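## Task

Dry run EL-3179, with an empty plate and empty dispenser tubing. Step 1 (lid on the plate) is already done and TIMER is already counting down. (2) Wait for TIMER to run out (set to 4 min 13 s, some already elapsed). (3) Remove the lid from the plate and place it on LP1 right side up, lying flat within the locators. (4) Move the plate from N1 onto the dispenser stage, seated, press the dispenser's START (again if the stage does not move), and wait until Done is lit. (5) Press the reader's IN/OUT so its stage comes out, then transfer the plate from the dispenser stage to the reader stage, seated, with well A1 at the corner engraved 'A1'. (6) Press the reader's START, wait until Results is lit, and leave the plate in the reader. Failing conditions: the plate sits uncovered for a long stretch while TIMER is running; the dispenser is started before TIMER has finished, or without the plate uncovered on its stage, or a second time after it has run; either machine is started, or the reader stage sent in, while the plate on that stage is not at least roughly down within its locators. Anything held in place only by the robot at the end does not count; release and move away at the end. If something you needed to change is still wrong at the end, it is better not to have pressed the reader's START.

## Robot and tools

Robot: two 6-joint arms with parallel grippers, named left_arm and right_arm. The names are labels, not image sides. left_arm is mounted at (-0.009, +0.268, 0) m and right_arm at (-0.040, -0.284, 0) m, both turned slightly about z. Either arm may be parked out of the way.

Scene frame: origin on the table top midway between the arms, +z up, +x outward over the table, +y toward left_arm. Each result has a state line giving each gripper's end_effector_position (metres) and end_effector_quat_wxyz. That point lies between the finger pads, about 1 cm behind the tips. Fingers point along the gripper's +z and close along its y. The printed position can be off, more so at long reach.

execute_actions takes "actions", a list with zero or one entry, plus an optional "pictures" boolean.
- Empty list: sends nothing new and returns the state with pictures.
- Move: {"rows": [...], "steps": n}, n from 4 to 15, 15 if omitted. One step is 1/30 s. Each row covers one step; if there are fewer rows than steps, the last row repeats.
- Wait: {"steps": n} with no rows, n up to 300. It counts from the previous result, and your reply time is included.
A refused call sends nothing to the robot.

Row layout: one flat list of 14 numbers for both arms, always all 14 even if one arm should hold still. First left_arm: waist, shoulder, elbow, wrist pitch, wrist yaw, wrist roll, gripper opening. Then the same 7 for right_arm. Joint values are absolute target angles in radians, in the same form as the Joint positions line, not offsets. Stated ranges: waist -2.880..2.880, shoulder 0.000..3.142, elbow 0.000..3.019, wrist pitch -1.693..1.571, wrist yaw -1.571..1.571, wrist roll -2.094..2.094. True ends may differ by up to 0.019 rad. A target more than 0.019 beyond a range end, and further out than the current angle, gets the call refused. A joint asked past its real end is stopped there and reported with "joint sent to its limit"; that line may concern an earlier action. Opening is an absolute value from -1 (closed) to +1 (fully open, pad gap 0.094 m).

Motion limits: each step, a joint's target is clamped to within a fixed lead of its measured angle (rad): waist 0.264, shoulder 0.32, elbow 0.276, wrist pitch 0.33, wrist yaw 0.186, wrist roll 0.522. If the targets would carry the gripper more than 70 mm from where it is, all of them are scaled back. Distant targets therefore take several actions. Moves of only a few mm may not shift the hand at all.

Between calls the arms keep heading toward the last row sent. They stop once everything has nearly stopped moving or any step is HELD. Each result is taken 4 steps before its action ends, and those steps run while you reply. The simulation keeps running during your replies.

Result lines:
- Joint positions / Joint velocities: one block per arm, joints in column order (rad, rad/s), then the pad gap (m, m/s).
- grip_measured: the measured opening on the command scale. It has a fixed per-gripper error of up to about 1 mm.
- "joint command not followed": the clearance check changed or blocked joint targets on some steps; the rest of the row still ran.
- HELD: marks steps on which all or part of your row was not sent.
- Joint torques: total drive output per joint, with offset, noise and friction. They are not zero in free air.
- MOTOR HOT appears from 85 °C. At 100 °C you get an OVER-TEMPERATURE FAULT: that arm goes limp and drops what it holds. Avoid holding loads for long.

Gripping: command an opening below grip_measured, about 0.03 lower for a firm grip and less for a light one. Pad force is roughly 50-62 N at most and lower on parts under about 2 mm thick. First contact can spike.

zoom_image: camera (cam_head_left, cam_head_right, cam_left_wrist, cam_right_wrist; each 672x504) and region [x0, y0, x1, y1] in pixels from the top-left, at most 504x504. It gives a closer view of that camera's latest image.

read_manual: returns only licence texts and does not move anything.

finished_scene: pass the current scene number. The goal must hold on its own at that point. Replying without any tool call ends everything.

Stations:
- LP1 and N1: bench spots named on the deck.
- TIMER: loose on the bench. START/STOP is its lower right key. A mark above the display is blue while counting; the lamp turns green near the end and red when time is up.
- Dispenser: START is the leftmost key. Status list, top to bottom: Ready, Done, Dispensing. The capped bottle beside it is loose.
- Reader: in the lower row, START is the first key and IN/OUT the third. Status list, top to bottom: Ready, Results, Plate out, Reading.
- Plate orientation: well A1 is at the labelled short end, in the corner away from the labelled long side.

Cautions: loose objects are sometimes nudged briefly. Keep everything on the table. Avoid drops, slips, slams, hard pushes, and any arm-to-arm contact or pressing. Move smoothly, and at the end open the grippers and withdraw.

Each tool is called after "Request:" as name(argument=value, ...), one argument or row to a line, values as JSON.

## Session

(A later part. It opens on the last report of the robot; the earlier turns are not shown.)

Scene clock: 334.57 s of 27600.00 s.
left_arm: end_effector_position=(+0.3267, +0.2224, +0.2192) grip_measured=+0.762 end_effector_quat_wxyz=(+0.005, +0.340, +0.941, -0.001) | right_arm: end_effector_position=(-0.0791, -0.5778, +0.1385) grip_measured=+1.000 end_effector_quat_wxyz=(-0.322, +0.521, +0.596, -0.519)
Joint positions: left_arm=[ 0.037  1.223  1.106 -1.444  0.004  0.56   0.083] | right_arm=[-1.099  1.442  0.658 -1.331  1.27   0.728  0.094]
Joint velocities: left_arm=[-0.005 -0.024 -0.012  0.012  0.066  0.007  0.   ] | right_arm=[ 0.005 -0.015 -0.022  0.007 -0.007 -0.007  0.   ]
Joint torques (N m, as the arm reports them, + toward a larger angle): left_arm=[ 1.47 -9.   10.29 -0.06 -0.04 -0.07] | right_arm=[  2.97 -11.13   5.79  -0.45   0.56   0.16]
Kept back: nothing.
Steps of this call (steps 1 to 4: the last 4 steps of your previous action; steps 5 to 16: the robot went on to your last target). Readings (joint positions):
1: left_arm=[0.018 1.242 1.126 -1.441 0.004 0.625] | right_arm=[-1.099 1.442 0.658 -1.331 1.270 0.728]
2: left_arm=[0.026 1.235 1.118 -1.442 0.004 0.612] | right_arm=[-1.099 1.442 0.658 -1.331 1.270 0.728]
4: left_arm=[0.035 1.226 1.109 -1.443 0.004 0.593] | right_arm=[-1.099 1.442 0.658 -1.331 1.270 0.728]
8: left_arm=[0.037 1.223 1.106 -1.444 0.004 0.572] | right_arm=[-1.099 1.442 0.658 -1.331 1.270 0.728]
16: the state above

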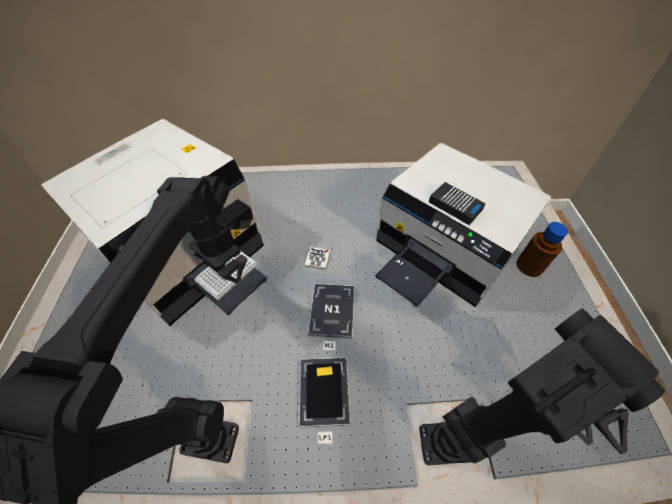

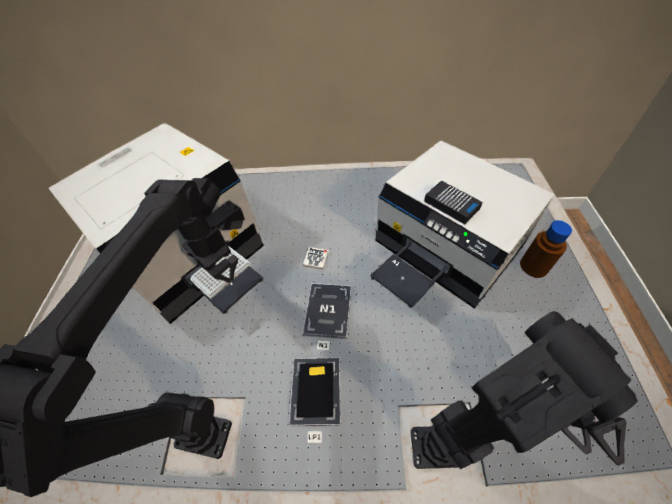

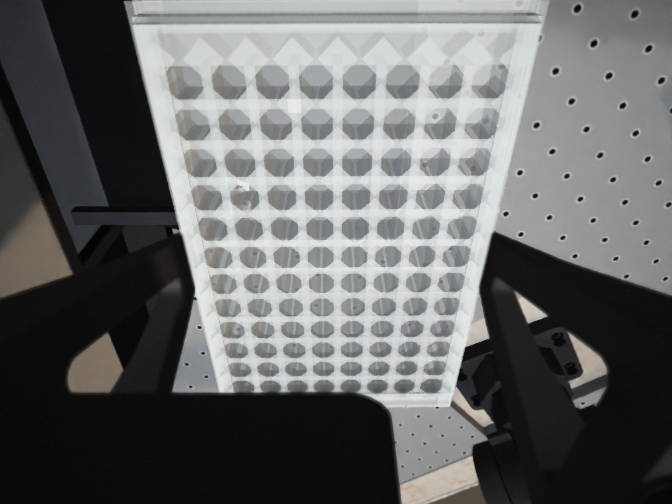

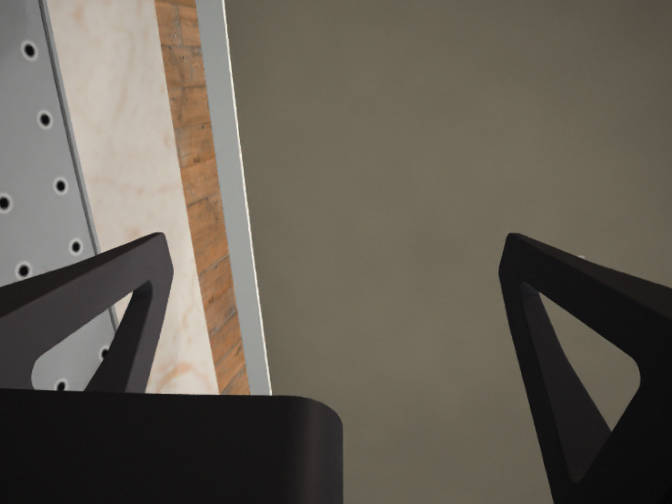

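Request:
execute_actions(
  actions=[
    {"rows":[[0.0431,1.2128,1.1077,-1.4458,0.004,0.5521,0.725,-1.1,1.43,0.65,-1.331,1.27,0.728,1],[0.0435,1.2204,1.1066,-1.4382,0.004,0.5574,0.725,-1.1,1.43,0.65,-1.331,1.27,0.728,1],[0.0440,1.2286,1.1050,-1.4293,0.004,0.5629,0.725,-1.1,1.43,0.65,-1.331,1.27,0.728,1],[0.0448,1.2374,1.1027,-1.4191,0.004,0.5687,0.725,-1.1,1.43,0.65,-1.331,1.27,0.728,1],[0.0458,1.2404,1.0998,-1.4131,0.004,0.5696,0.725,-1.1,1.43,0.65,-1.331,1.27,0.728,1],[0.0469,1.2439,1.0963,-1.4060,0.004,0.5707,0.725,-1.1,1.43,0.65,-1.331,1.27,0.728,1],[0.0483,1.2480,1.0924,-1.3979,0.004,0.5719,0.725,-1.1,1.43,0.65,-1.331,1.27,0.728,1],[0.0497,1.2524,1.0880,-1.3889,0.004,0.5733,0.725,-1.1,1.43,0.65,-1.331,1.27,0.728,1],[0.0513,1.2573,1.0833,-1.3792,0.004,0.5748,0.725,-1.1,1.43,0.65,-1.331,1.27,0.728,1],[0.0530,1.2624,1.0783,-1.3688,0.004,0.5763,0.725,-1.1,1.43,0.65,-1.331,1.27,0.728,1],[0.0548,1.2678,1.0731,-1.3581,0.004,0.5780,0.725,-1.1,1.43,0.65,-1.331,1.27,0.728,1],[0.0566,1.2732,1.0677,-1.3471,0.004,0.5797,0.725,-1.1,1.43,0.65,-1.331,1.27,0.728,1],[0.0584,1.2788,1.0623,-1.3359,0.004,0.5813,0.725,-1.1,1.43,0.65,-1.331,1.27,0.728,1],[0.0602,1.2842,1.0569,-1.3249,0.004,0.5830,0.725,-1.1,1.43,0.65,-1.331,1.27,0.728,1],[0.0620,1.2896,1.0517,-1.3142,0.004,0.5847,0.725,-1.1,1.43,0.65,-1.331,1.27,0.728,1]],"steps":15},
  ],
)

Request:
execute_actions(
  actions=[
    {"rows":[[0.0637,1.2947,1.0467,-1.3038,0.004,0.5862,0.725,-1.1,1.43,0.65,-1.331,1.27,0.728,1],[0.0653,1.2996,1.0420,-1.2941,0.004,0.5877,0.725,-1.1,1.43,0.65,-1.331,1.27,0.728,1],[0.0667,1.3040,1.0376,-1.2851,0.004,0.5891,0.725,-1.1,1.43,0.65,-1.331,1.27,0.728,1],[0.0681,1.3081,1.0337,-1.2770,0.004,0.5903,0.725,-1.1,1.43,0.65,-1.331,1.27,0.728,1],[0.0692,1.3116,1.0302,-1.2699,0.004,0.5914,0.725,-1.1,1.43,0.65,-1.331,1.27,0.728,1],[0.0702,1.3146,1.0273,-1.2639,0.004,0.5923,0.725,-1.1,1.43,0.65,-1.331,1.27,0.728,1],[0.0710,1.3169,1.0250,-1.2592,0.004,0.5931,0.725,-1.1,1.43,0.65,-1.331,1.27,0.728,1],[0.0715,1.3186,1.0234,-1.2558,0.004,0.5936,0.725,-1.1,1.43,0.65,-1.331,1.27,0.728,1],[0.0719,1.3197,1.0223,-1.2537,0.004,0.5939,0.725,-1.1,1.43,0.65,-1.331,1.27,0.728,1],[0.072,1.320,1.022,-1.253,0.004,0.594,0.725,-1.1,1.43,0.65,-1.331,1.27,0.728,1]],"steps":10},
  ],
)

Request:
execute_actions(
  actions=[
    {"steps":14},
  ],
  pictures=true,
)

Request:
zoom_image(
  camera="cam_left_wrist",
  region=[280, 140, 400, 240],
)

Scene clock: 338.30 s of 27600.00 s.
left_arm: end_effector_position=(+0.3343, +0.2219, +0.2061) grip_measured=+0.762 end_effector_quat_wxyz=(+0.013, +0.340, +0.940, +0.001) | right_arm: end_effector_position=(-0.0791, -0.5778, +0.1385) grip_measured=+1.000 end_effector_quat_wxyz=(-0.322, +0.521, +0.596, -0.519)
Joint positions: left_arm=[ 0.039  1.238  1.084 -1.39   0.004  0.563  0.083] | right_arm=[-1.099  1.442  0.658 -1.331  1.27   0.728  0.094]
Joint velocities: left_arm=[ 0.015  0.132 -0.129  0.3    0.066  0.095  0.   ] | right_arm=[ 0.005 -0.005  0.007 -0.002 -0.081 -0.007  0.   ]
Joint torques (N m, as the arm reports them, + toward a larger angle): left_arm=[ 2.35 -6.75  9.96  0.75 -0.04  0.13] | right_arm=[  3.01 -11.11   5.79  -0.45   0.56   0.16]
Steps of this call (steps 1 to 15: the robot went on to your last target; steps 16 to 101: nothing new was sent; steps 102 to 112: the first 11 steps of this action). Readings (joint positions):
102: left_arm=[0.037 1.223 1.106 -1.444 0.004 0.558] | right_arm=[-1.099 1.442 0.658 -1.331 1.270 0.728]
103: left_arm=[0.037 1.223 1.106 -1.444 0.004 0.558] | right_arm=[-1.099 1.442 0.658 -1.331 1.270 0.728]
105: left_arm=[0.037 1.223 1.105 -1.441 0.004 0.558] | right_arm=[-1.099 1.442 0.658 -1.331 1.270 0.728]
109: left_arm=[0.037 1.227 1.096 -1.417 0.004 0.560] | right_arm=[-1.099 1.442 0.658 -1.331 1.270 0.728]
112: the state above

Scene clock: 338.63 s of 27600.00 s.
left_arm: end_effector_position=(+0.3455, +0.2270, +0.1655) grip_measured=+0.762 end_effector_quat_wxyz=(+0.005, +0.338, +0.941, -0.001) | right_arm: end_effector_position=(-0.0791, -0.5778, +0.1385) grip_measured=+1.000 end_effector_quat_wxyz=(-0.322, +0.521, +0.596, -0.519)
Joint positions: left_arm=[ 0.057  1.301  1.03  -1.291  0.004  0.577  0.083] | right_arm=[-1.099  1.442  0.658 -1.331  1.27   0.728  0.094]
Joint velocities: left_arm=[ 0.024  0.132 -0.129  0.173  0.022 -0.007  0.001] | right_arm=[-0.005 -0.005 -0.012 -0.002 -0.022  0.081  0.   ]
Joint torques (N m, as the arm reports them, + toward a larger angle): left_arm=[ 1.56 -8.26 10.16  0.65 -0.04  0.14] | right_arm=[  2.97 -11.05   5.8   -0.45   0.55   0.16]
Steps of this call (steps 1 to 4: the last 4 steps of your previous action; steps 5 to 10: the first 6 steps of this action). Readings (joint positions):
5: left_arm=[0.048 1.271 1.055 -1.337 0.004 0.570] | right_arm=[-1.099 1.442 0.658 -1.331 1.270 0.728]
6: left_arm=[0.050 1.278 1.049 -1.326 0.004 0.571] | right_arm=[-1.099 1.442 0.658 -1.331 1.270 0.728]
8: left_arm=[0.054 1.291 1.039 -1.307 0.004 0.574] | right_arm=[-1.099 1.442 0.658 -1.331 1.270 0.728]
10: the state above

Scene clock: 339.10 s of 27600.00 s.
left_arm: end_effector_position=(+0.3480, +0.2280, +0.1577) grip_measured=+0.762 end_effector_quat_wxyz=(+0.006, +0.340, +0.941, -0.001) | right_arm: end_effector_position=(-0.0791, -0.5778, +0.1385) grip_measured=+1.000 end_effector_quat_wxyz=(-0.322, +0.521, +0.596, -0.519)
Joint positions: left_arm=[ 0.06   1.312  1.019 -1.266  0.004  0.583  0.083] | right_arm=[-1.099  1.442  0.658 -1.331  1.27   0.728  0.094]
Joint velocities: left_arm=[-0.005 -0.005 -0.007  0.002 -0.037 -0.022 -0.   ] | right_arm=[-0.005 -0.015  0.002  0.012 -0.007 -0.022  0.   ]
Joint torques (N m, as the arm reports them, + toward a larger angle): left_arm=[ 1.89 -8.53 10.02  0.73 -0.04  0.09] | right_arm=[  3.09 -11.15   5.8   -0.45   0.56   0.16]
Kept back: nothing.
Steps of this call (steps 1 to 4: the last 4 steps of your previous action; steps 5 to 14: the robot went on to your last target). Readings (joint positions):
1: left_arm=[0.058 1.305 1.026 -1.284 0.004 0.578] | right_arm=[-1.099 1.442 0.658 -1.331 1.270 0.728]
2: left_arm=[0.059 1.308 1.023 -1.278 0.004 0.579] | right_arm=[-1.099 1.442 0.658 -1.331 1.270 0.728]
4: left_arm=[0.060 1.312 1.019 -1.271 0.004 0.581] | right_arm=[-1.099 1.442 0.658 -1.331 1.270 0.728]
8: left_arm=[0.060 1.312 1.019 -1.266 0.004 0.583] | right_arm=[-1.099 1.442 0.658 -1.331 1.270 0.728]
14: the state above

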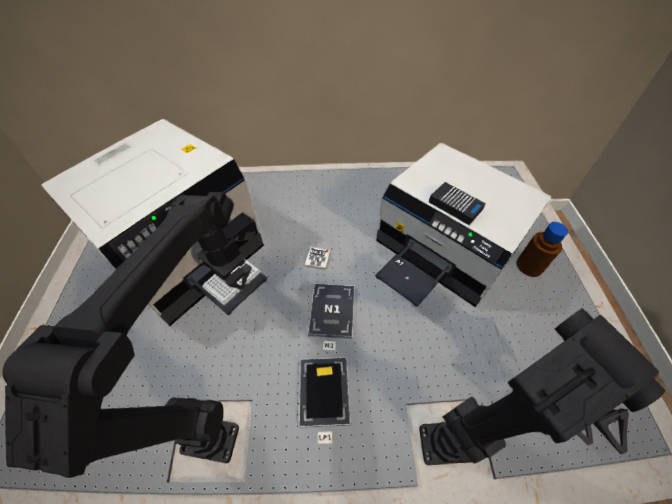

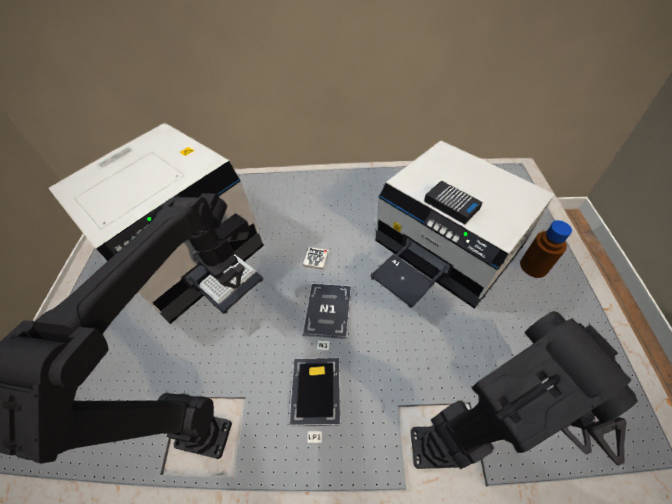

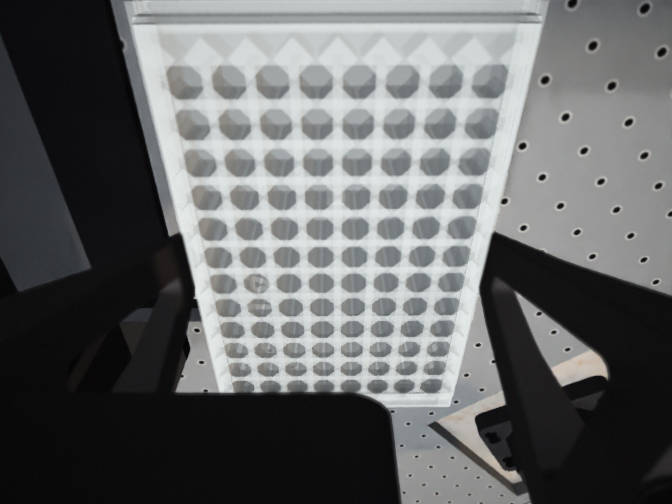

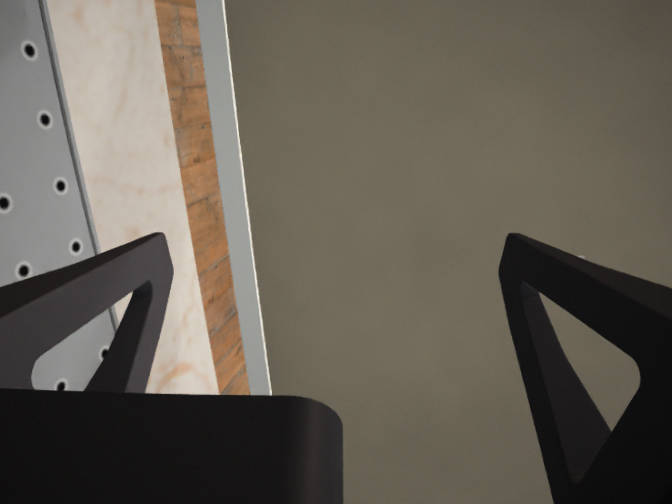

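Region (280, 140, 400, 240) of cam_left_wrist's 672x504 image, scaled by 4.200, with more detail than that image has.

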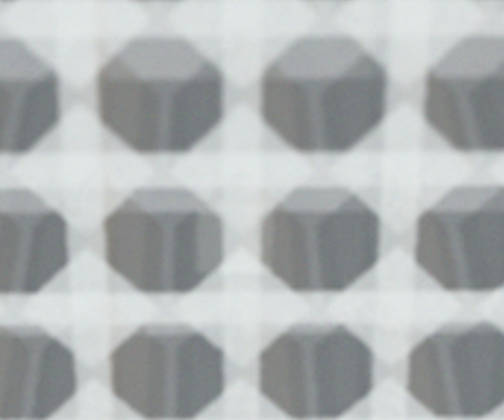

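Request:
zoom_image(
  camera="cam_left_wrist",
  region=[306, 170, 366, 230],
)

Region (306, 170, 366, 230) of cam_left_wrist's 672x504 image, scaled by 8.400, with more detail than that image has.

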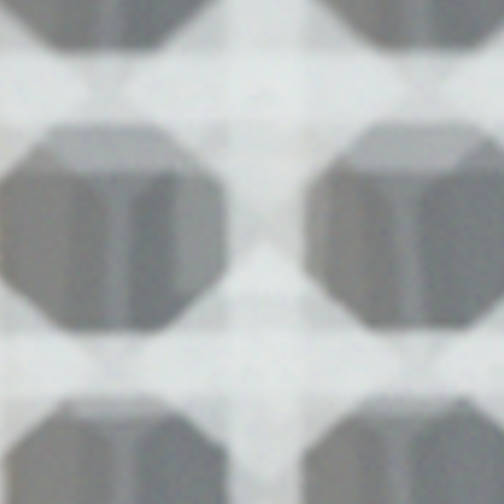

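Request:
execute_actions(
  actions=[
    {"rows":[[0.072,1.320,1.0214,-1.2521,0.004,0.594,0.725,-1.1,1.43,0.65,-1.331,1.27,0.728,1],[0.072,1.320,1.0197,-1.2495,0.004,0.594,0.725,-1.1,1.43,0.65,-1.331,1.27,0.728,1],[0.072,1.320,1.0169,-1.2454,0.004,0.594,0.725,-1.1,1.43,0.65,-1.331,1.27,0.728,1],[0.072,1.320,1.0132,-1.2398,0.004,0.594,0.725,-1.1,1.43,0.65,-1.331,1.27,0.728,1],[0.072,1.320,1.0088,-1.2330,0.004,0.594,0.725,-1.1,1.43,0.65,-1.331,1.27,0.728,1],[0.072,1.320,1.0037,-1.2254,0.004,0.594,0.725,-1.1,1.43,0.65,-1.331,1.27,0.728,1],[0.072,1.320,0.9983,-1.2172,0.004,0.594,0.725,-1.1,1.43,0.65,-1.331,1.27,0.728,1],[0.072,1.320,0.9927,-1.2088,0.004,0.594,0.725,-1.1,1.43,0.65,-1.331,1.27,0.728,1],[0.072,1.320,0.9873,-1.2006,0.004,0.594,0.725,-1.1,1.43,0.65,-1.331,1.27,0.728,1],[0.072,1.320,0.9823,-1.1930,0.004,0.594,0.725,-1.1,1.43,0.65,-1.331,1.27,0.728,1],[0.072,1.320,0.9778,-1.1862,0.004,0.594,0.725,-1.1,1.43,0.65,-1.331,1.27,0.728,1],[0.072,1.320,0.9741,-1.1806,0.004,0.594,0.725,-1.1,1.43,0.65,-1.331,1.27,0.728,1],[0.072,1.320,0.9713,-1.1765,0.004,0.594,0.725,-1.1,1.43,0.65,-1.331,1.27,0.728,1],[0.072,1.320,0.9696,-1.1739,0.004,0.594,0.725,-1.1,1.43,0.65,-1.331,1.27,0.728,1],[0.072,1.320,0.969,-1.173,0.004,0.594,0.725,-1.1,1.43,0.65,-1.331,1.27,0.728,1]],"steps":15},
  ],
)

Request:
execute_actions(
  actions=[
    {"steps":14},
  ],
  pictures=true,
)

Request:
zoom_image(
  camera="cam_left_wrist",
  region=[306, 200, 366, 260],
)

Scene clock: 340.97 s of 27600.00 s.
left_arm: end_effector_position=(+0.3493, +0.2278, +0.1459) grip_measured=+0.762 end_effector_quat_wxyz=(+0.016, +0.340, +0.940, +0.002) | right_arm: end_effector_position=(-0.0791, -0.5778, +0.1385) grip_measured=+1.000 end_effector_quat_wxyz=(-0.322, +0.521, +0.596, -0.519)
Joint positions: left_arm=[ 0.06   1.312  0.986 -1.213  0.004  0.584  0.083] | right_arm=[-1.099  1.442  0.658 -1.331  1.27   0.728  0.094]
Joint velocities: left_arm=[-0.015 -0.015 -0.159  0.217 -0.022 -0.051  0.   ] | right_arm=[ 0.005 -0.005 -0.002 -0.002 -0.066  0.007  0.   ]
Joint torques (N m, as the arm reports them, + toward a larger angle): left_arm=[ 1.66 -8.23  9.79  0.54 -0.06  0.14] | right_arm=[  3.03 -11.15   5.78  -0.45   0.55   0.16]
Steps of this call (steps 1 to 30: the robot went on to your last target; steps 31 to 45: nothing new was sent; steps 46 to 56: the first 11 steps of this action). Readings (joint positions):
46: left_arm=[0.060 1.312 1.019 -1.266 0.004 0.584] | right_arm=[-1.099 1.442 0.658 -1.331 1.270 0.728]
47: left_arm=[0.060 1.312 1.019 -1.265 0.004 0.584] | right_arm=[-1.099 1.442 0.658 -1.331 1.270 0.728]
49: left_arm=[0.060 1.312 1.018 -1.260 0.004 0.584] | right_arm=[-1.099 1.442 0.658 -1.331 1.270 0.728]
53: left_arm=[0.060 1.312 1.004 -1.235 0.004 0.584] | right_arm=[-1.099 1.442 0.658 -1.331 1.270 0.728]
56: the state above

Scene clock: 341.43 s of 27600.00 s.
left_arm: end_effector_position=(+0.3484, +0.2279, +0.1388) grip_measured=+0.762 end_effector_quat_wxyz=(+0.019, +0.340, +0.940, +0.002) | right_arm: end_effector_position=(-0.0791, -0.5778, +0.1385) grip_measured=+1.000 end_effector_quat_wxyz=(-0.322, +0.521, +0.596, -0.519)
Joint positions: left_arm=[ 0.06   1.312  0.966 -1.186  0.004  0.584  0.083] | right_arm=[-1.099  1.442  0.658 -1.331  1.27   0.728  0.094]
Joint velocities: left_arm=[ 0.005 -0.005 -0.017  0.002 -0.037  0.066 -0.   ] | right_arm=[-0.015  0.005 -0.017 -0.012 -0.066  0.007  0.   ]
Joint torques (N m, as the arm reports them, + toward a larger angle): left_arm=[ 1.9  -8.23  9.82  0.77 -0.05  0.11] | right_arm=[  3.03 -11.16   5.81  -0.44   0.55   0.16]
Kept back: nothing.
Steps of this call (steps 1 to 4: the last 4 steps of your previous action; steps 5 to 14: the robot went on to your last target). Readings (joint positions):
1: left_arm=[0.060 1.312 0.980 -1.206 0.004 0.584] | right_arm=[-1.099 1.442 0.658 -1.331 1.270 0.728]
2: left_arm=[0.060 1.312 0.975 -1.200 0.004 0.584] | right_arm=[-1.099 1.442 0.658 -1.331 1.270 0.728]
4: left_arm=[0.060 1.312 0.968 -1.192 0.004 0.584] | right_arm=[-1.099 1.442 0.658 -1.331 1.270 0.728]
8: left_arm=[0.060 1.312 0.966 -1.187 0.004 0.584] | right_arm=[-1.099 1.442 0.658 -1.331 1.270 0.728]
14: the state above

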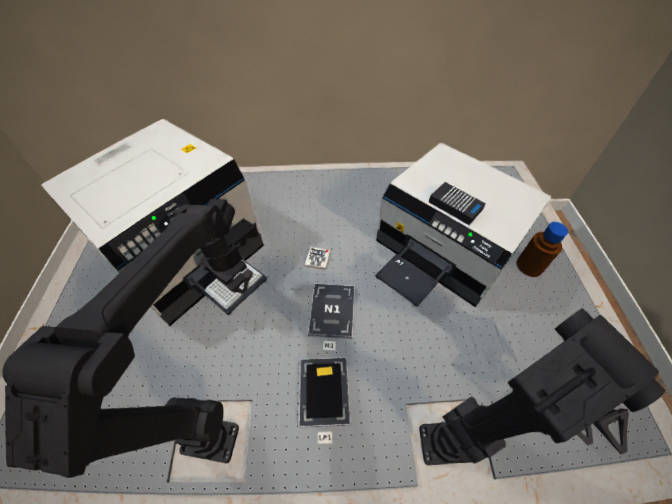

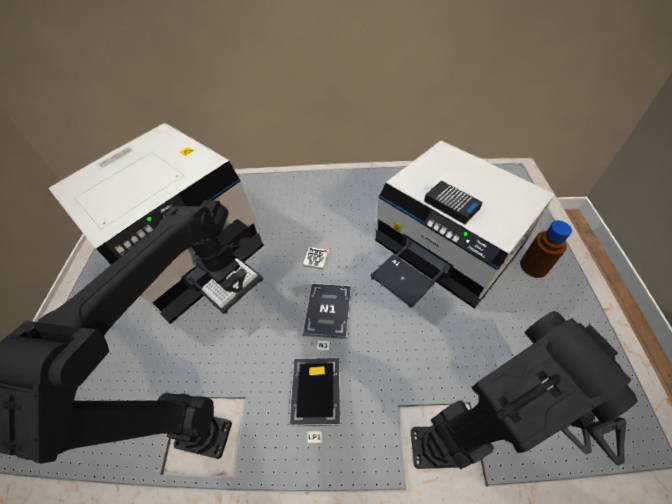

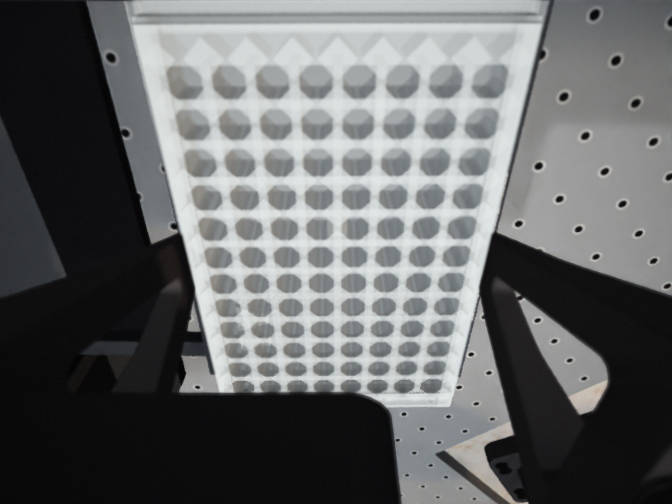

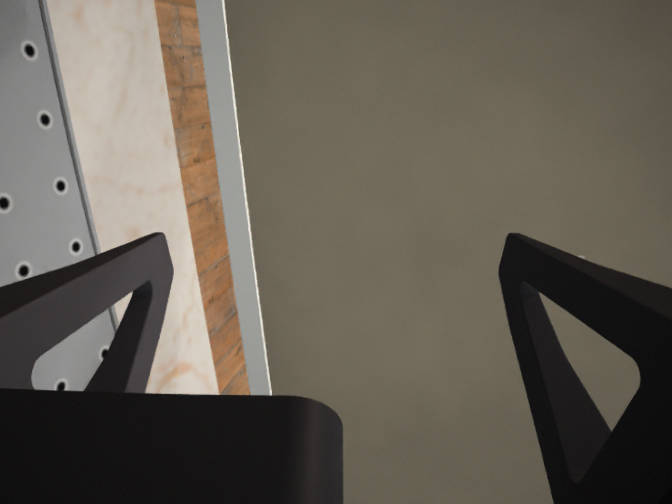

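Region (306, 200, 366, 260) of cam_left_wrist's 672x504 image, scaled by 8.400, with more detail than that image has.

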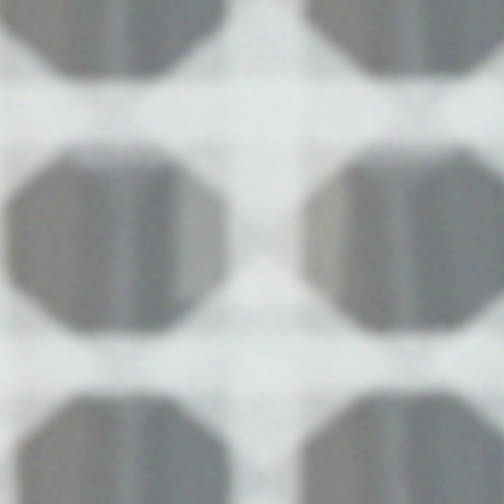

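Request:
zoom_image(
  camera="cam_left_wrist",
  region=[90, 0, 230, 130],
)

Request:
zoom_image(
  camera="cam_left_wrist",
  region=[445, 0, 585, 130],
)

Request:
zoom_image(
  camera="cam_left_wrist",
  region=[180, 290, 500, 420],
)

Region (90, 0, 230, 130) of cam_left_wrist's 672x504 image, scaled by 3.600, with more detail than that image has; it fills the top 468 rows of this view, and the rest is white.

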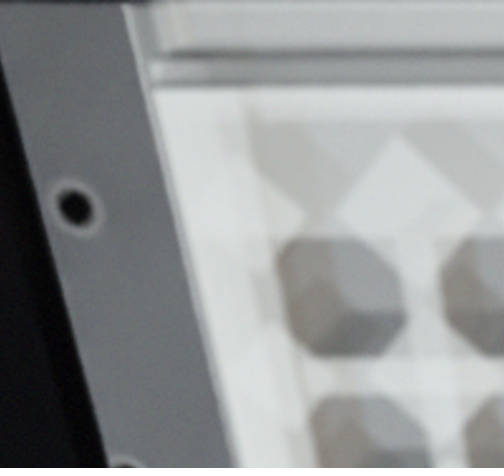

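Region (445, 0, 585, 130) of cam_left_wrist's 672x504 image, scaled by 3.600, with more detail than that image has; it fills the top 468 rows of this view, and the rest is white.

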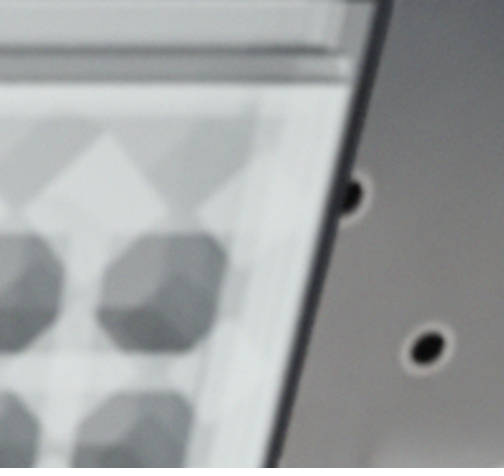

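Region (180, 290, 500, 420) of cam_left_wrist's 672x504 image, scaled by 1.575, with more detail than that image has; it fills the top 205 rows of this view, and the rest is white.

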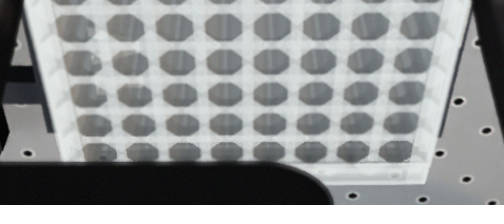

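Request:
execute_actions(
  actions=[
    {"rows":[[0.072,1.322,0.969,-1.172,0.004,0.595,0.725,-1.1,1.43,0.65,-1.331,1.27,0.728,1],[0.072,1.324,0.969,-1.171,0.004,0.596,0.725,-1.1,1.43,0.65,-1.331,1.27,0.728,1],[0.072,1.326,0.969,-1.170,0.004,0.597,0.725,-1.1,1.43,0.65,-1.331,1.27,0.728,1],[0.072,1.3275,0.969,-1.169,0.004,0.598,0.725,-1.1,1.43,0.65,-1.331,1.27,0.728,1],[0.072,1.329,0.969,-1.169,0.004,0.599,0.725,-1.1,1.43,0.65,-1.331,1.27,0.728,1],[0.072,1.3305,0.969,-1.169,0.004,0.600,0.725,-1.1,1.43,0.65,-1.331,1.27,0.728,1],[0.072,1.332,0.969,-1.169,0.004,0.600,0.725,-1.1,1.43,0.65,-1.331,1.27,0.728,1],[0.072,1.3335,0.969,-1.169,0.004,0.600,0.725,-1.1,1.43,0.65,-1.331,1.27,0.728,1],[0.072,1.335,0.969,-1.169,0.004,0.600,0.725,-1.1,1.43,0.65,-1.331,1.27,0.728,1],[0.072,1.336,0.969,-1.169,0.004,0.600,0.725,-1.1,1.43,0.65,-1.331,1.27,0.728,1]],"steps":12},
  ],
)

Request:
execute_actions(
  actions=[
    {"steps":12},
  ],
  pictures=true,
)

Request:
zoom_image(
  camera="cam_left_wrist",
  region=[306, 210, 366, 270],
)

Request:
zoom_image(
  camera="cam_left_wrist",
  region=[90, 0, 230, 130],
)

Request:
zoom_image(
  camera="cam_left_wrist",
  region=[445, 0, 585, 130],
)

Request:
zoom_image(
  camera="cam_left_wrist",
  region=[180, 290, 500, 420],
)

Scene clock: 342.80 s of 27600.00 s.
left_arm: end_effector_position=(+0.3494, +0.2278, +0.1378) grip_measured=+0.762 end_effector_quat_wxyz=(+0.020, +0.342, +0.940, +0.003) | right_arm: end_effector_position=(-0.0791, -0.5778, +0.1385) grip_measured=+1.000 end_effector_quat_wxyz=(-0.322, +0.521, +0.596, -0.519)
Joint positions: left_arm=[ 0.06   1.315  0.966 -1.182  0.004  0.588  0.083] | right_arm=[-1.099  1.442  0.658 -1.331  1.27   0.728  0.094]
Joint velocities: left_arm=[ 0.005  0.034 -0.002  0.002 -0.066 -0.022  0.001] | right_arm=[-0.005 -0.015 -0.002  0.002 -0.051 -0.022  0.   ]
Joint torques (N m, as the arm reports them, + toward a larger angle): left_arm=[ 1.66 -7.46  9.83  0.79 -0.04  0.1 ] | right_arm=[  3.05 -11.18   5.79  -0.44   0.56   0.16]
Steps of this call (steps 1 to 30: the robot went on to your last target; steps 31 to 33: nothing new was sent; steps 34 to 41: the first 8 steps of this action). Readings (joint positions):
34: left_arm=[0.060 1.312 0.966 -1.186 0.004 0.584] | right_arm=[-1.099 1.442 0.658 -1.331 1.270 0.728]
35: left_arm=[0.060 1.312 0.966 -1.186 0.004 0.584] | right_arm=[-1.099 1.442 0.658 -1.331 1.270 0.728]
37: left_arm=[0.060 1.312 0.966 -1.184 0.004 0.585] | right_arm=[-1.099 1.442 0.658 -1.331 1.270 0.728]
41: the state above

Scene clock: 343.20 s of 27600.00 s.
left_arm: end_effector_position=(+0.3496, +0.2278, +0.1347) grip_measured=+0.762 end_effector_quat_wxyz=(+0.015, +0.343, +0.939, +0.002) | right_arm: end_effector_position=(-0.0791, -0.5778, +0.1385) grip_measured=+1.000 end_effector_quat_wxyz=(-0.322, +0.521, +0.596, -0.519)
Joint positions: left_arm=[ 0.06   1.324  0.966 -1.182  0.004  0.59   0.083] | right_arm=[-1.099  1.442  0.658 -1.331  1.27   0.728  0.094]
Joint velocities: left_arm=[ 0.005 -0.015 -0.012  0.002 -0.022 -0.066 -0.   ] | right_arm=[ 0.015 -0.005 -0.002  0.007 -0.007 -0.139  0.   ]
Joint torques (N m, as the arm reports them, + toward a larger angle): left_arm=[ 1.71 -8.05  9.75  0.76 -0.04  0.13] | right_arm=[  3.02 -11.17   5.8   -0.44   0.55   0.16]
Kept back: nothing.
Steps of this call (steps 1 to 4: the last 4 steps of your previous action; steps 5 to 12: the robot went on to your last target). Readings (joint positions):
1: left_arm=[0.060 1.317 0.966 -1.182 0.004 0.588] | right_arm=[-1.099 1.442 0.658 -1.331 1.270 0.728]
2: left_arm=[0.060 1.318 0.966 -1.182 0.004 0.589] | right_arm=[-1.099 1.442 0.658 -1.331 1.270 0.728]
4: left_arm=[0.060 1.322 0.966 -1.182 0.004 0.589] | right_arm=[-1.099 1.442 0.658 -1.331 1.270 0.728]
8: left_arm=[0.060 1.324 0.966 -1.182 0.004 0.590] | right_arm=[-1.099 1.442 0.658 -1.331 1.270 0.728]
12: the state above

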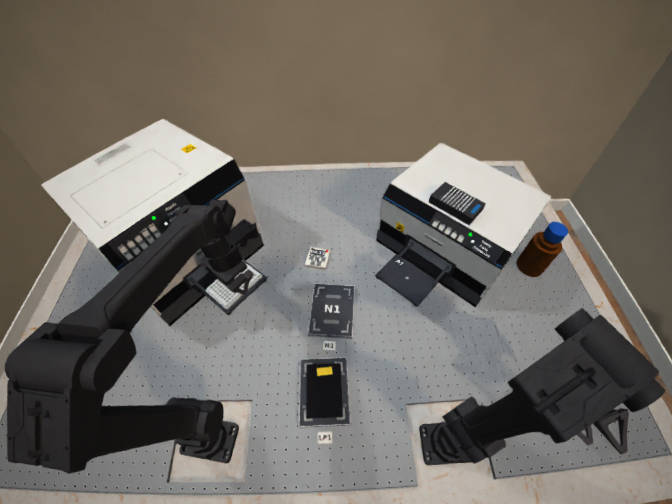

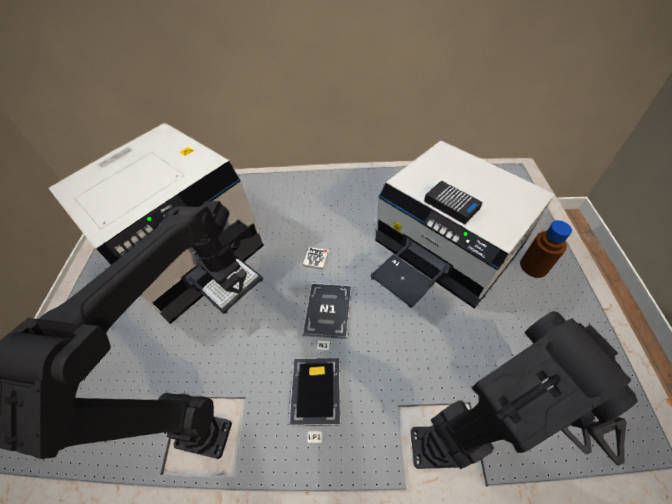

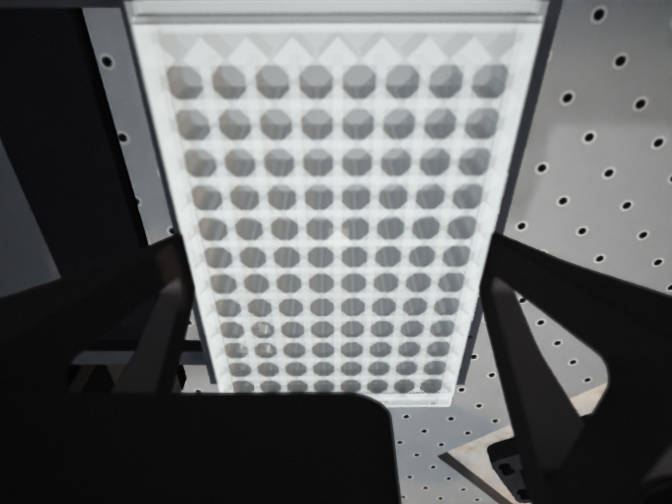

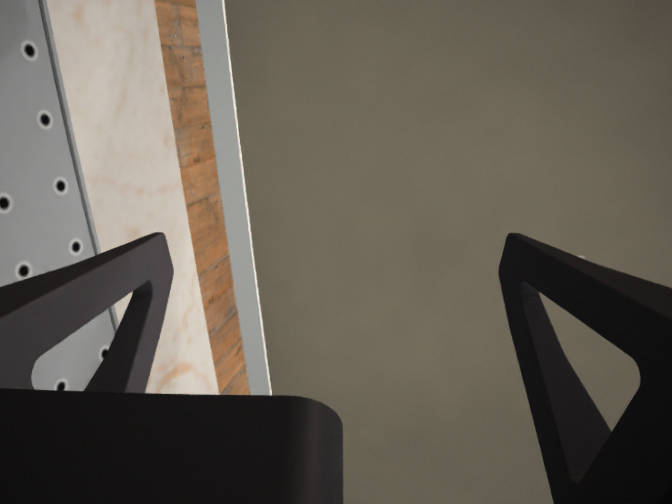

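Region (306, 210, 366, 270) of cam_left_wrist's 672x504 image, scaled by 8.400, with more detail than that image has.

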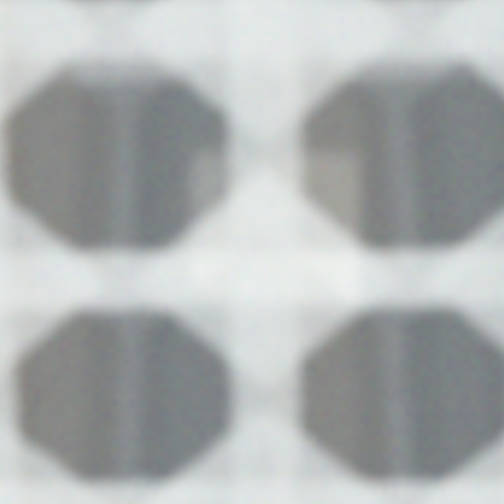

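Region (90, 0, 230, 130) of cam_left_wrist's 672x504 image, scaled by 3.600, with more detail than that image has; it fills the top 468 rows of this view, and the rest is white.

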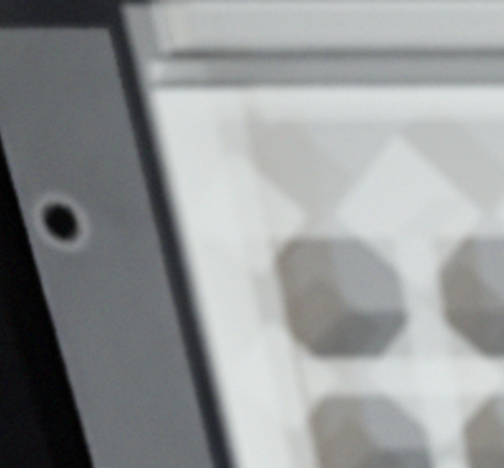

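Region (445, 0, 585, 130) of cam_left_wrist's 672x504 image, scaled by 3.600, with more detail than that image has; it fills the top 468 rows of this view, and the rest is white.

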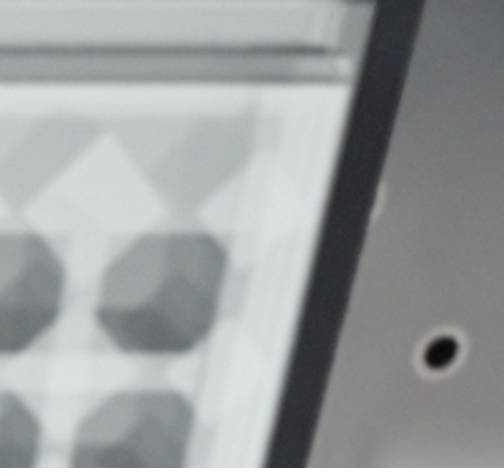

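Region (180, 290, 500, 420) of cam_left_wrist's 672x504 image, scaled by 1.575, with more detail than that image has; it fills the top 205 rows of this view, and the rest is white.

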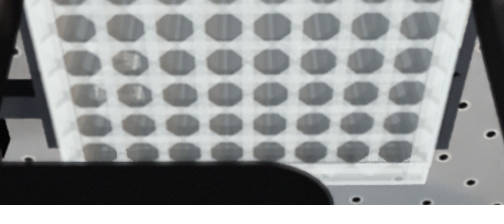

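Request:
execute_actions(
  actions=[
    {"rows":[[0.068,1.336,0.969,-1.169,0.004,0.601,0.725,-1.1,1.43,0.65,-1.331,1.27,0.728,1],[0.064,1.336,0.969,-1.169,0.004,0.602,0.725,-1.1,1.43,0.65,-1.331,1.27,0.728,1],[0.060,1.336,0.969,-1.169,0.004,0.602,0.725,-1.1,1.43,0.65,-1.331,1.27,0.728,1],[0.056,1.336,0.969,-1.169,0.004,0.602,0.725,-1.1,1.43,0.65,-1.331,1.27,0.728,1],[0.053,1.336,0.969,-1.169,0.004,0.602,0.725,-1.1,1.43,0.65,-1.331,1.27,0.728,1],[0.051,1.336,0.969,-1.169,0.004,0.602,0.725,-1.1,1.43,0.65,-1.331,1.27,0.728,1],[0.050,1.336,0.969,-1.169,0.004,0.602,0.725,-1.1,1.43,0.65,-1.331,1.27,0.728,1],[0.049,1.336,0.969,-1.169,0.004,0.602,0.725,-1.1,1.43,0.65,-1.331,1.27,0.728,1],[0.048,1.336,0.969,-1.169,0.004,0.602,0.725,-1.1,1.43,0.65,-1.331,1.27,0.728,1]],"steps":12},
  ],
)

Request:
execute_actions(
  actions=[
    {"steps":10},
  ],
)

Scene clock: 344.13 s of 27600.00 s.
left_arm: end_effector_position=(+0.3496, +0.2278, +0.1347) grip_measured=+0.762 end_effector_quat_wxyz=(+0.015, +0.343, +0.939, +0.002) | right_arm: end_effector_position=(-0.0791, -0.5778, +0.1385) grip_measured=+1.000 end_effector_quat_wxyz=(-0.322, +0.521, +0.596, -0.519)
Joint positions: left_arm=[ 0.06   1.324  0.966 -1.182  0.004  0.591  0.083] | right_arm=[-1.099  1.442  0.658 -1.331  1.27   0.728  0.094]
Joint velocities: left_arm=[ 0.005 -0.005 -0.007 -0.007  0.051 -0.037 -0.001] | right_arm=[ 0.005 -0.015 -0.017  0.002 -0.022  0.007  0.   ]
Joint torques (N m, as the arm reports them, + toward a larger angle): left_arm=[-0.03 -7.97  9.78  0.76 -0.04  0.14] | right_arm=[  2.98 -11.16   5.8   -0.44   0.56   0.16]
Steps of this call (steps 1 to 15: the robot went on to your last target; steps 16 to 20: nothing new was sent; steps 21 to 28: the first 8 steps of this action). Readings (joint positions):
21: left_arm=[0.060 1.324 0.966 -1.182 0.004 0.590] | right_arm=[-1.099 1.442 0.658 -1.331 1.270 0.728]
22: left_arm=[0.060 1.324 0.966 -1.182 0.004 0.590] | right_arm=[-1.099 1.442 0.658 -1.331 1.270 0.728]
24: left_arm=[0.060 1.324 0.966 -1.182 0.004 0.591] | right_arm=[-1.099 1.442 0.658 -1.331 1.270 0.728]
28: the state above

Scene clock: 344.47 s of 27600.00 s.
left_arm: end_effector_position=(+0.3496, +0.2278, +0.1347) grip_measured=+0.762 end_effector_quat_wxyz=(+0.015, +0.344, +0.939, +0.002) | right_arm: end_effector_position=(-0.0791, -0.5778, +0.1385) grip_measured=+1.000 end_effector_quat_wxyz=(-0.322, +0.521, +0.596, -0.519)
Joint positions: left_arm=[ 0.06   1.324  0.966 -1.182  0.004  0.592  0.083] | right_arm=[-1.099  1.442  0.658 -1.331  1.27   0.728  0.094]
Joint velocities: left_arm=[-0.005 -0.015  0.007  0.007 -0.066  0.007  0.002] | right_arm=[ 0.015 -0.005 -0.002  0.012  0.095  0.051  0.   ]
Joint torques (N m, as the arm reports them, + toward a larger angle): left_arm=[-0.21 -7.98  9.79  0.76 -0.05  0.12] | right_arm=[  3.04 -11.12   5.78  -0.46   0.56   0.16]
Kept back: nothing.
Steps of this call (steps 1 to 4: the last 4 steps of your previous action; steps 5 to 10: the robot went on to your last target). Readings (joint positions):
1: left_arm=[0.060 1.324 0.966 -1.182 0.004 0.591] | right_arm=[-1.099 1.442 0.658 -1.331 1.270 0.728]
2: left_arm=[0.060 1.324 0.966 -1.182 0.004 0.592] | right_arm=[-1.099 1.442 0.658 -1.331 1.270 0.728]
4: left_arm=[0.060 1.324 0.966 -1.182 0.004 0.592] | right_arm=[-1.099 1.442 0.658 -1.331 1.270 0.728]
8: left_arm=[0.060 1.324 0.966 -1.182 0.004 0.592] | right_arm=[-1.099 1.442 0.658 -1.331 1.270 0.728]
10: the state above

Request:
execute_actions(
  actions=[
    {"rows":[[0.047,1.336,0.969,-1.169,0.004,0.602,0.725,-1.1,1.43,0.65,-1.331,1.27,0.728,1],[0.046,1.336,0.969,-1.169,0.004,0.602,0.725,-1.1,1.43,0.65,-1.331,1.27,0.728,1],[0.045,1.336,0.969,-1.169,0.004,0.602,0.725,-1.1,1.43,0.65,-1.331,1.27,0.728,1]],"steps":14},
  ],
)

Scene clock: 344.97 s of 27600.00 s.
left_arm: end_effector_position=(+0.3494, +0.2266, +0.1347) grip_measured=+0.762 end_effector_quat_wxyz=(+0.015, +0.345, +0.938, +0.001) | right_arm: end_effector_position=(-0.0791, -0.5778, +0.1385) grip_measured=+1.000 end_effector_quat_wxyz=(-0.322, +0.521, +0.596, -0.519)
Joint positions: left_arm=[ 0.057  1.324  0.966 -1.182  0.004  0.592  0.083] | right_arm=[-1.099  1.442  0.658 -1.331  1.27   0.728  0.094]
Joint velocities: left_arm=[ 0.005  0.005  0.007 -0.007  0.007 -0.11   0.001] | right_arm=[ 0.005 -0.015 -0.007  0.002  0.037 -0.022  0.   ]
Joint torques (N m, as the arm reports them, + toward a larger angle): left_arm=[-0.07 -7.9   9.76  0.8  -0.04  0.12] | right_arm=[  3.01 -11.14   5.8   -0.46   0.56   0.16]
Steps of this call (steps 1 to 5: the robot went on to your last target; steps 6 to 15: the first 10 steps of this action). Readings (joint positions):
6: left_arm=[0.060 1.324 0.966 -1.182 0.004 0.592] | right_arm=[-1.099 1.442 0.658 -1.331 1.270 0.728]
7: left_arm=[0.060 1.324 0.966 -1.182 0.004 0.592] | right_arm=[-1.099 1.442 0.658 -1.331 1.270 0.728]
9: left_arm=[0.059 1.324 0.966 -1.182 0.004 0.592] | right_arm=[-1.099 1.442 0.658 -1.331 1.270 0.728]
13: left_arm=[0.057 1.324 0.966 -1.182 0.004 0.592] | right_arm=[-1.099 1.442 0.658 -1.331 1.270 0.728]
15: the state above

Request:
execute_actions(
  actions=[
    {"steps":5},
  ],
  pictures=true,
)

Request:
zoom_image(
  camera="cam_left_wrist",
  region=[306, 210, 366, 270],
)

Request:
zoom_image(
  camera="cam_left_wrist",
  region=[90, 0, 230, 130],
)

Request:
zoom_image(
  camera="cam_left_wrist",
  region=[445, 0, 585, 130],
)

Request:
zoom_image(
  camera="cam_left_wrist",
  region=[180, 290, 500, 420],
)

Scene clock: 345.13 s of 27600.00 s.
left_arm: end_effector_position=(+0.3494, +0.2266, +0.1347) grip_measured=+0.762 end_effector_quat_wxyz=(+0.015, +0.345, +0.938, +0.001) | right_arm: end_effector_position=(-0.0791, -0.5778, +0.1385) grip_measured=+1.000 end_effector_quat_wxyz=(-0.322, +0.521, +0.596, -0.519)
Joint positions: left_arm=[ 0.057  1.324  0.966 -1.182  0.004  0.592  0.083] | right_arm=[-1.099  1.442  0.658 -1.331  1.27   0.728  0.094]
Joint velocities: left_arm=[ 0.005 -0.024  0.007 -0.007  0.037 -0.007  0.   ] | right_arm=[-0.005 -0.015 -0.007 -0.002 -0.007  0.022  0.   ]
Joint torques (N m, as the arm reports them, + toward a larger angle): left_arm=[-0.04 -7.76  9.75  0.81 -0.04  0.13] | right_arm=[  3.03 -11.16   5.8   -0.45   0.56   0.17]
Kept back: nothing.
Steps of this call (steps 1 to 4: the last 4 steps of your previous action; step 5: the robot went on to your last target). Readings (joint positions):
1: left_arm=[0.057 1.324 0.966 -1.182 0.004 0.592] | right_arm=[-1.099 1.442 0.658 -1.331 1.270 0.728]
2: left_arm=[0.057 1.324 0.966 -1.182 0.004 0.592] | right_arm=[-1.099 1.442 0.658 -1.331 1.270 0.728]
4: left_arm=[0.057 1.324 0.966 -1.182 0.004 0.592] | right_arm=[-1.099 1.442 0.658 -1.331 1.270 0.728]
5: the state above

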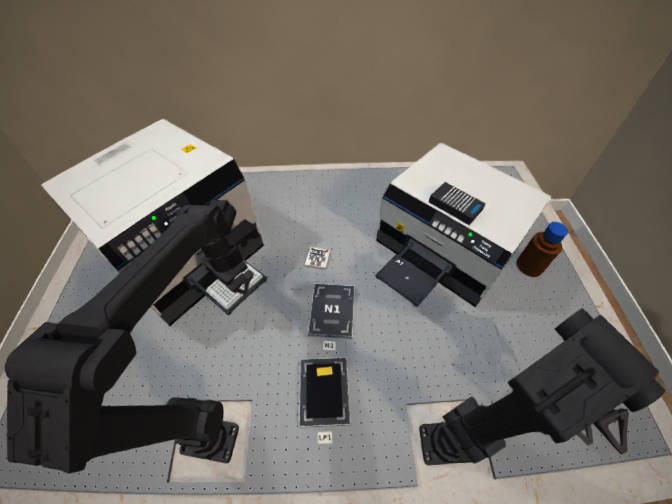

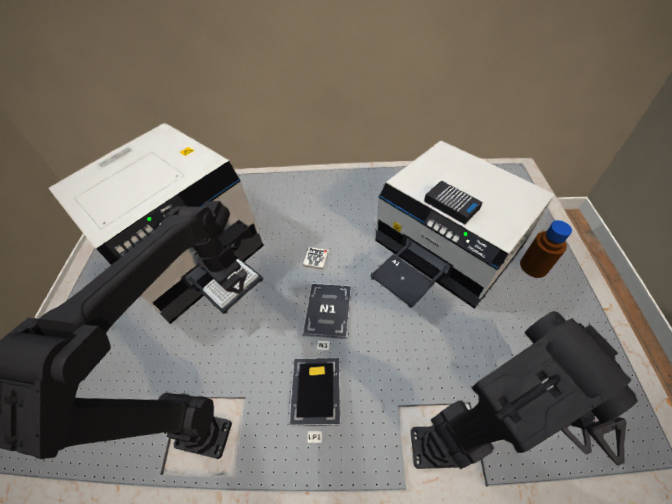

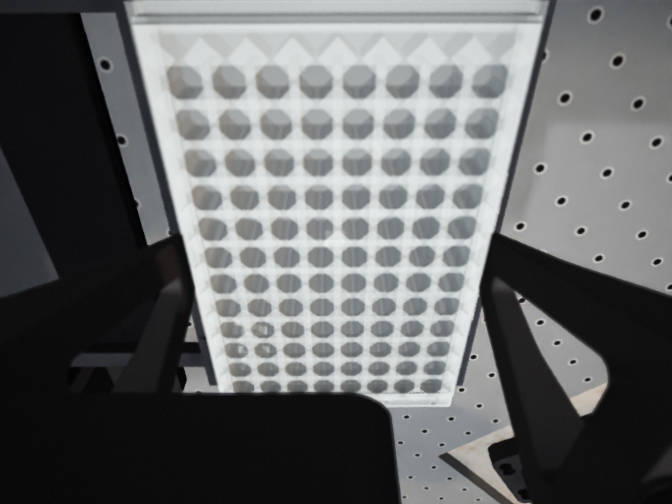

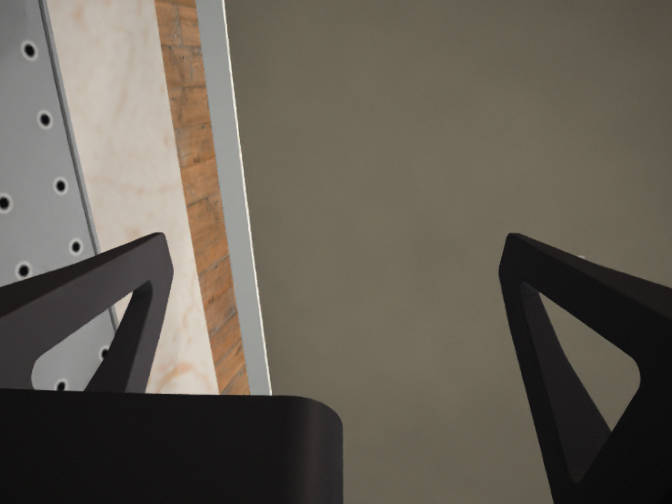

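Region (306, 210, 366, 270) of cam_left_wrist's 672x504 image, scaled by 8.400, with more detail than that image has.

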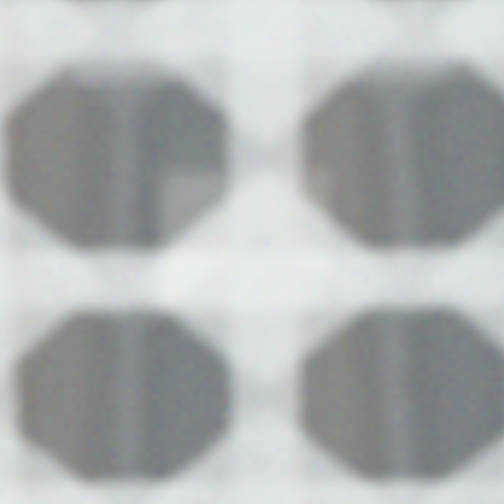

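Region (90, 0, 230, 130) of cam_left_wrist's 672x504 image, scaled by 3.600, with more detail than that image has; it fills the top 468 rows of this view, and the rest is white.

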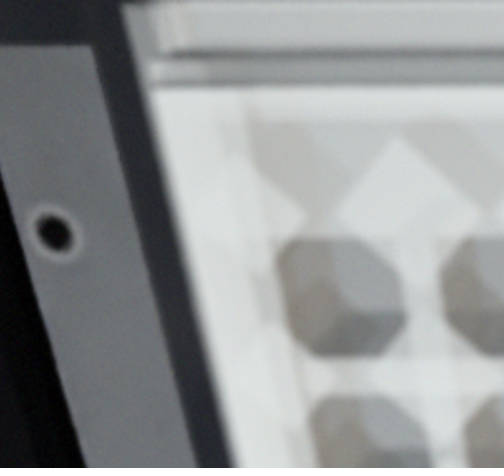

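Region (445, 0, 585, 130) of cam_left_wrist's 672x504 image, scaled by 3.600, with more detail than that image has; it fills the top 468 rows of this view, and the rest is white.

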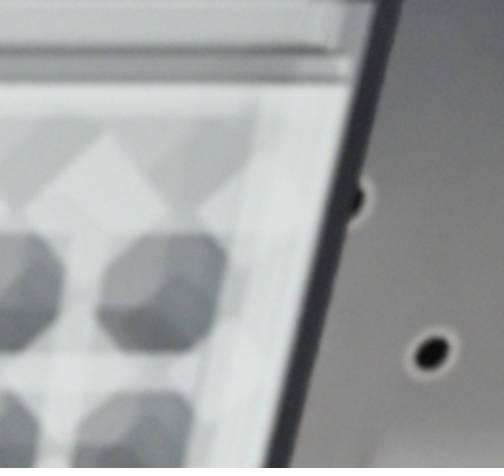

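Region (180, 290, 500, 420) of cam_left_wrist's 672x504 image, scaled by 1.575, with more detail than that image has; it fills the top 205 rows of this view, and the rest is white.

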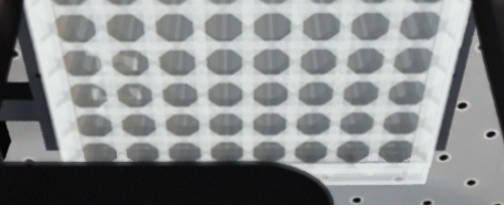

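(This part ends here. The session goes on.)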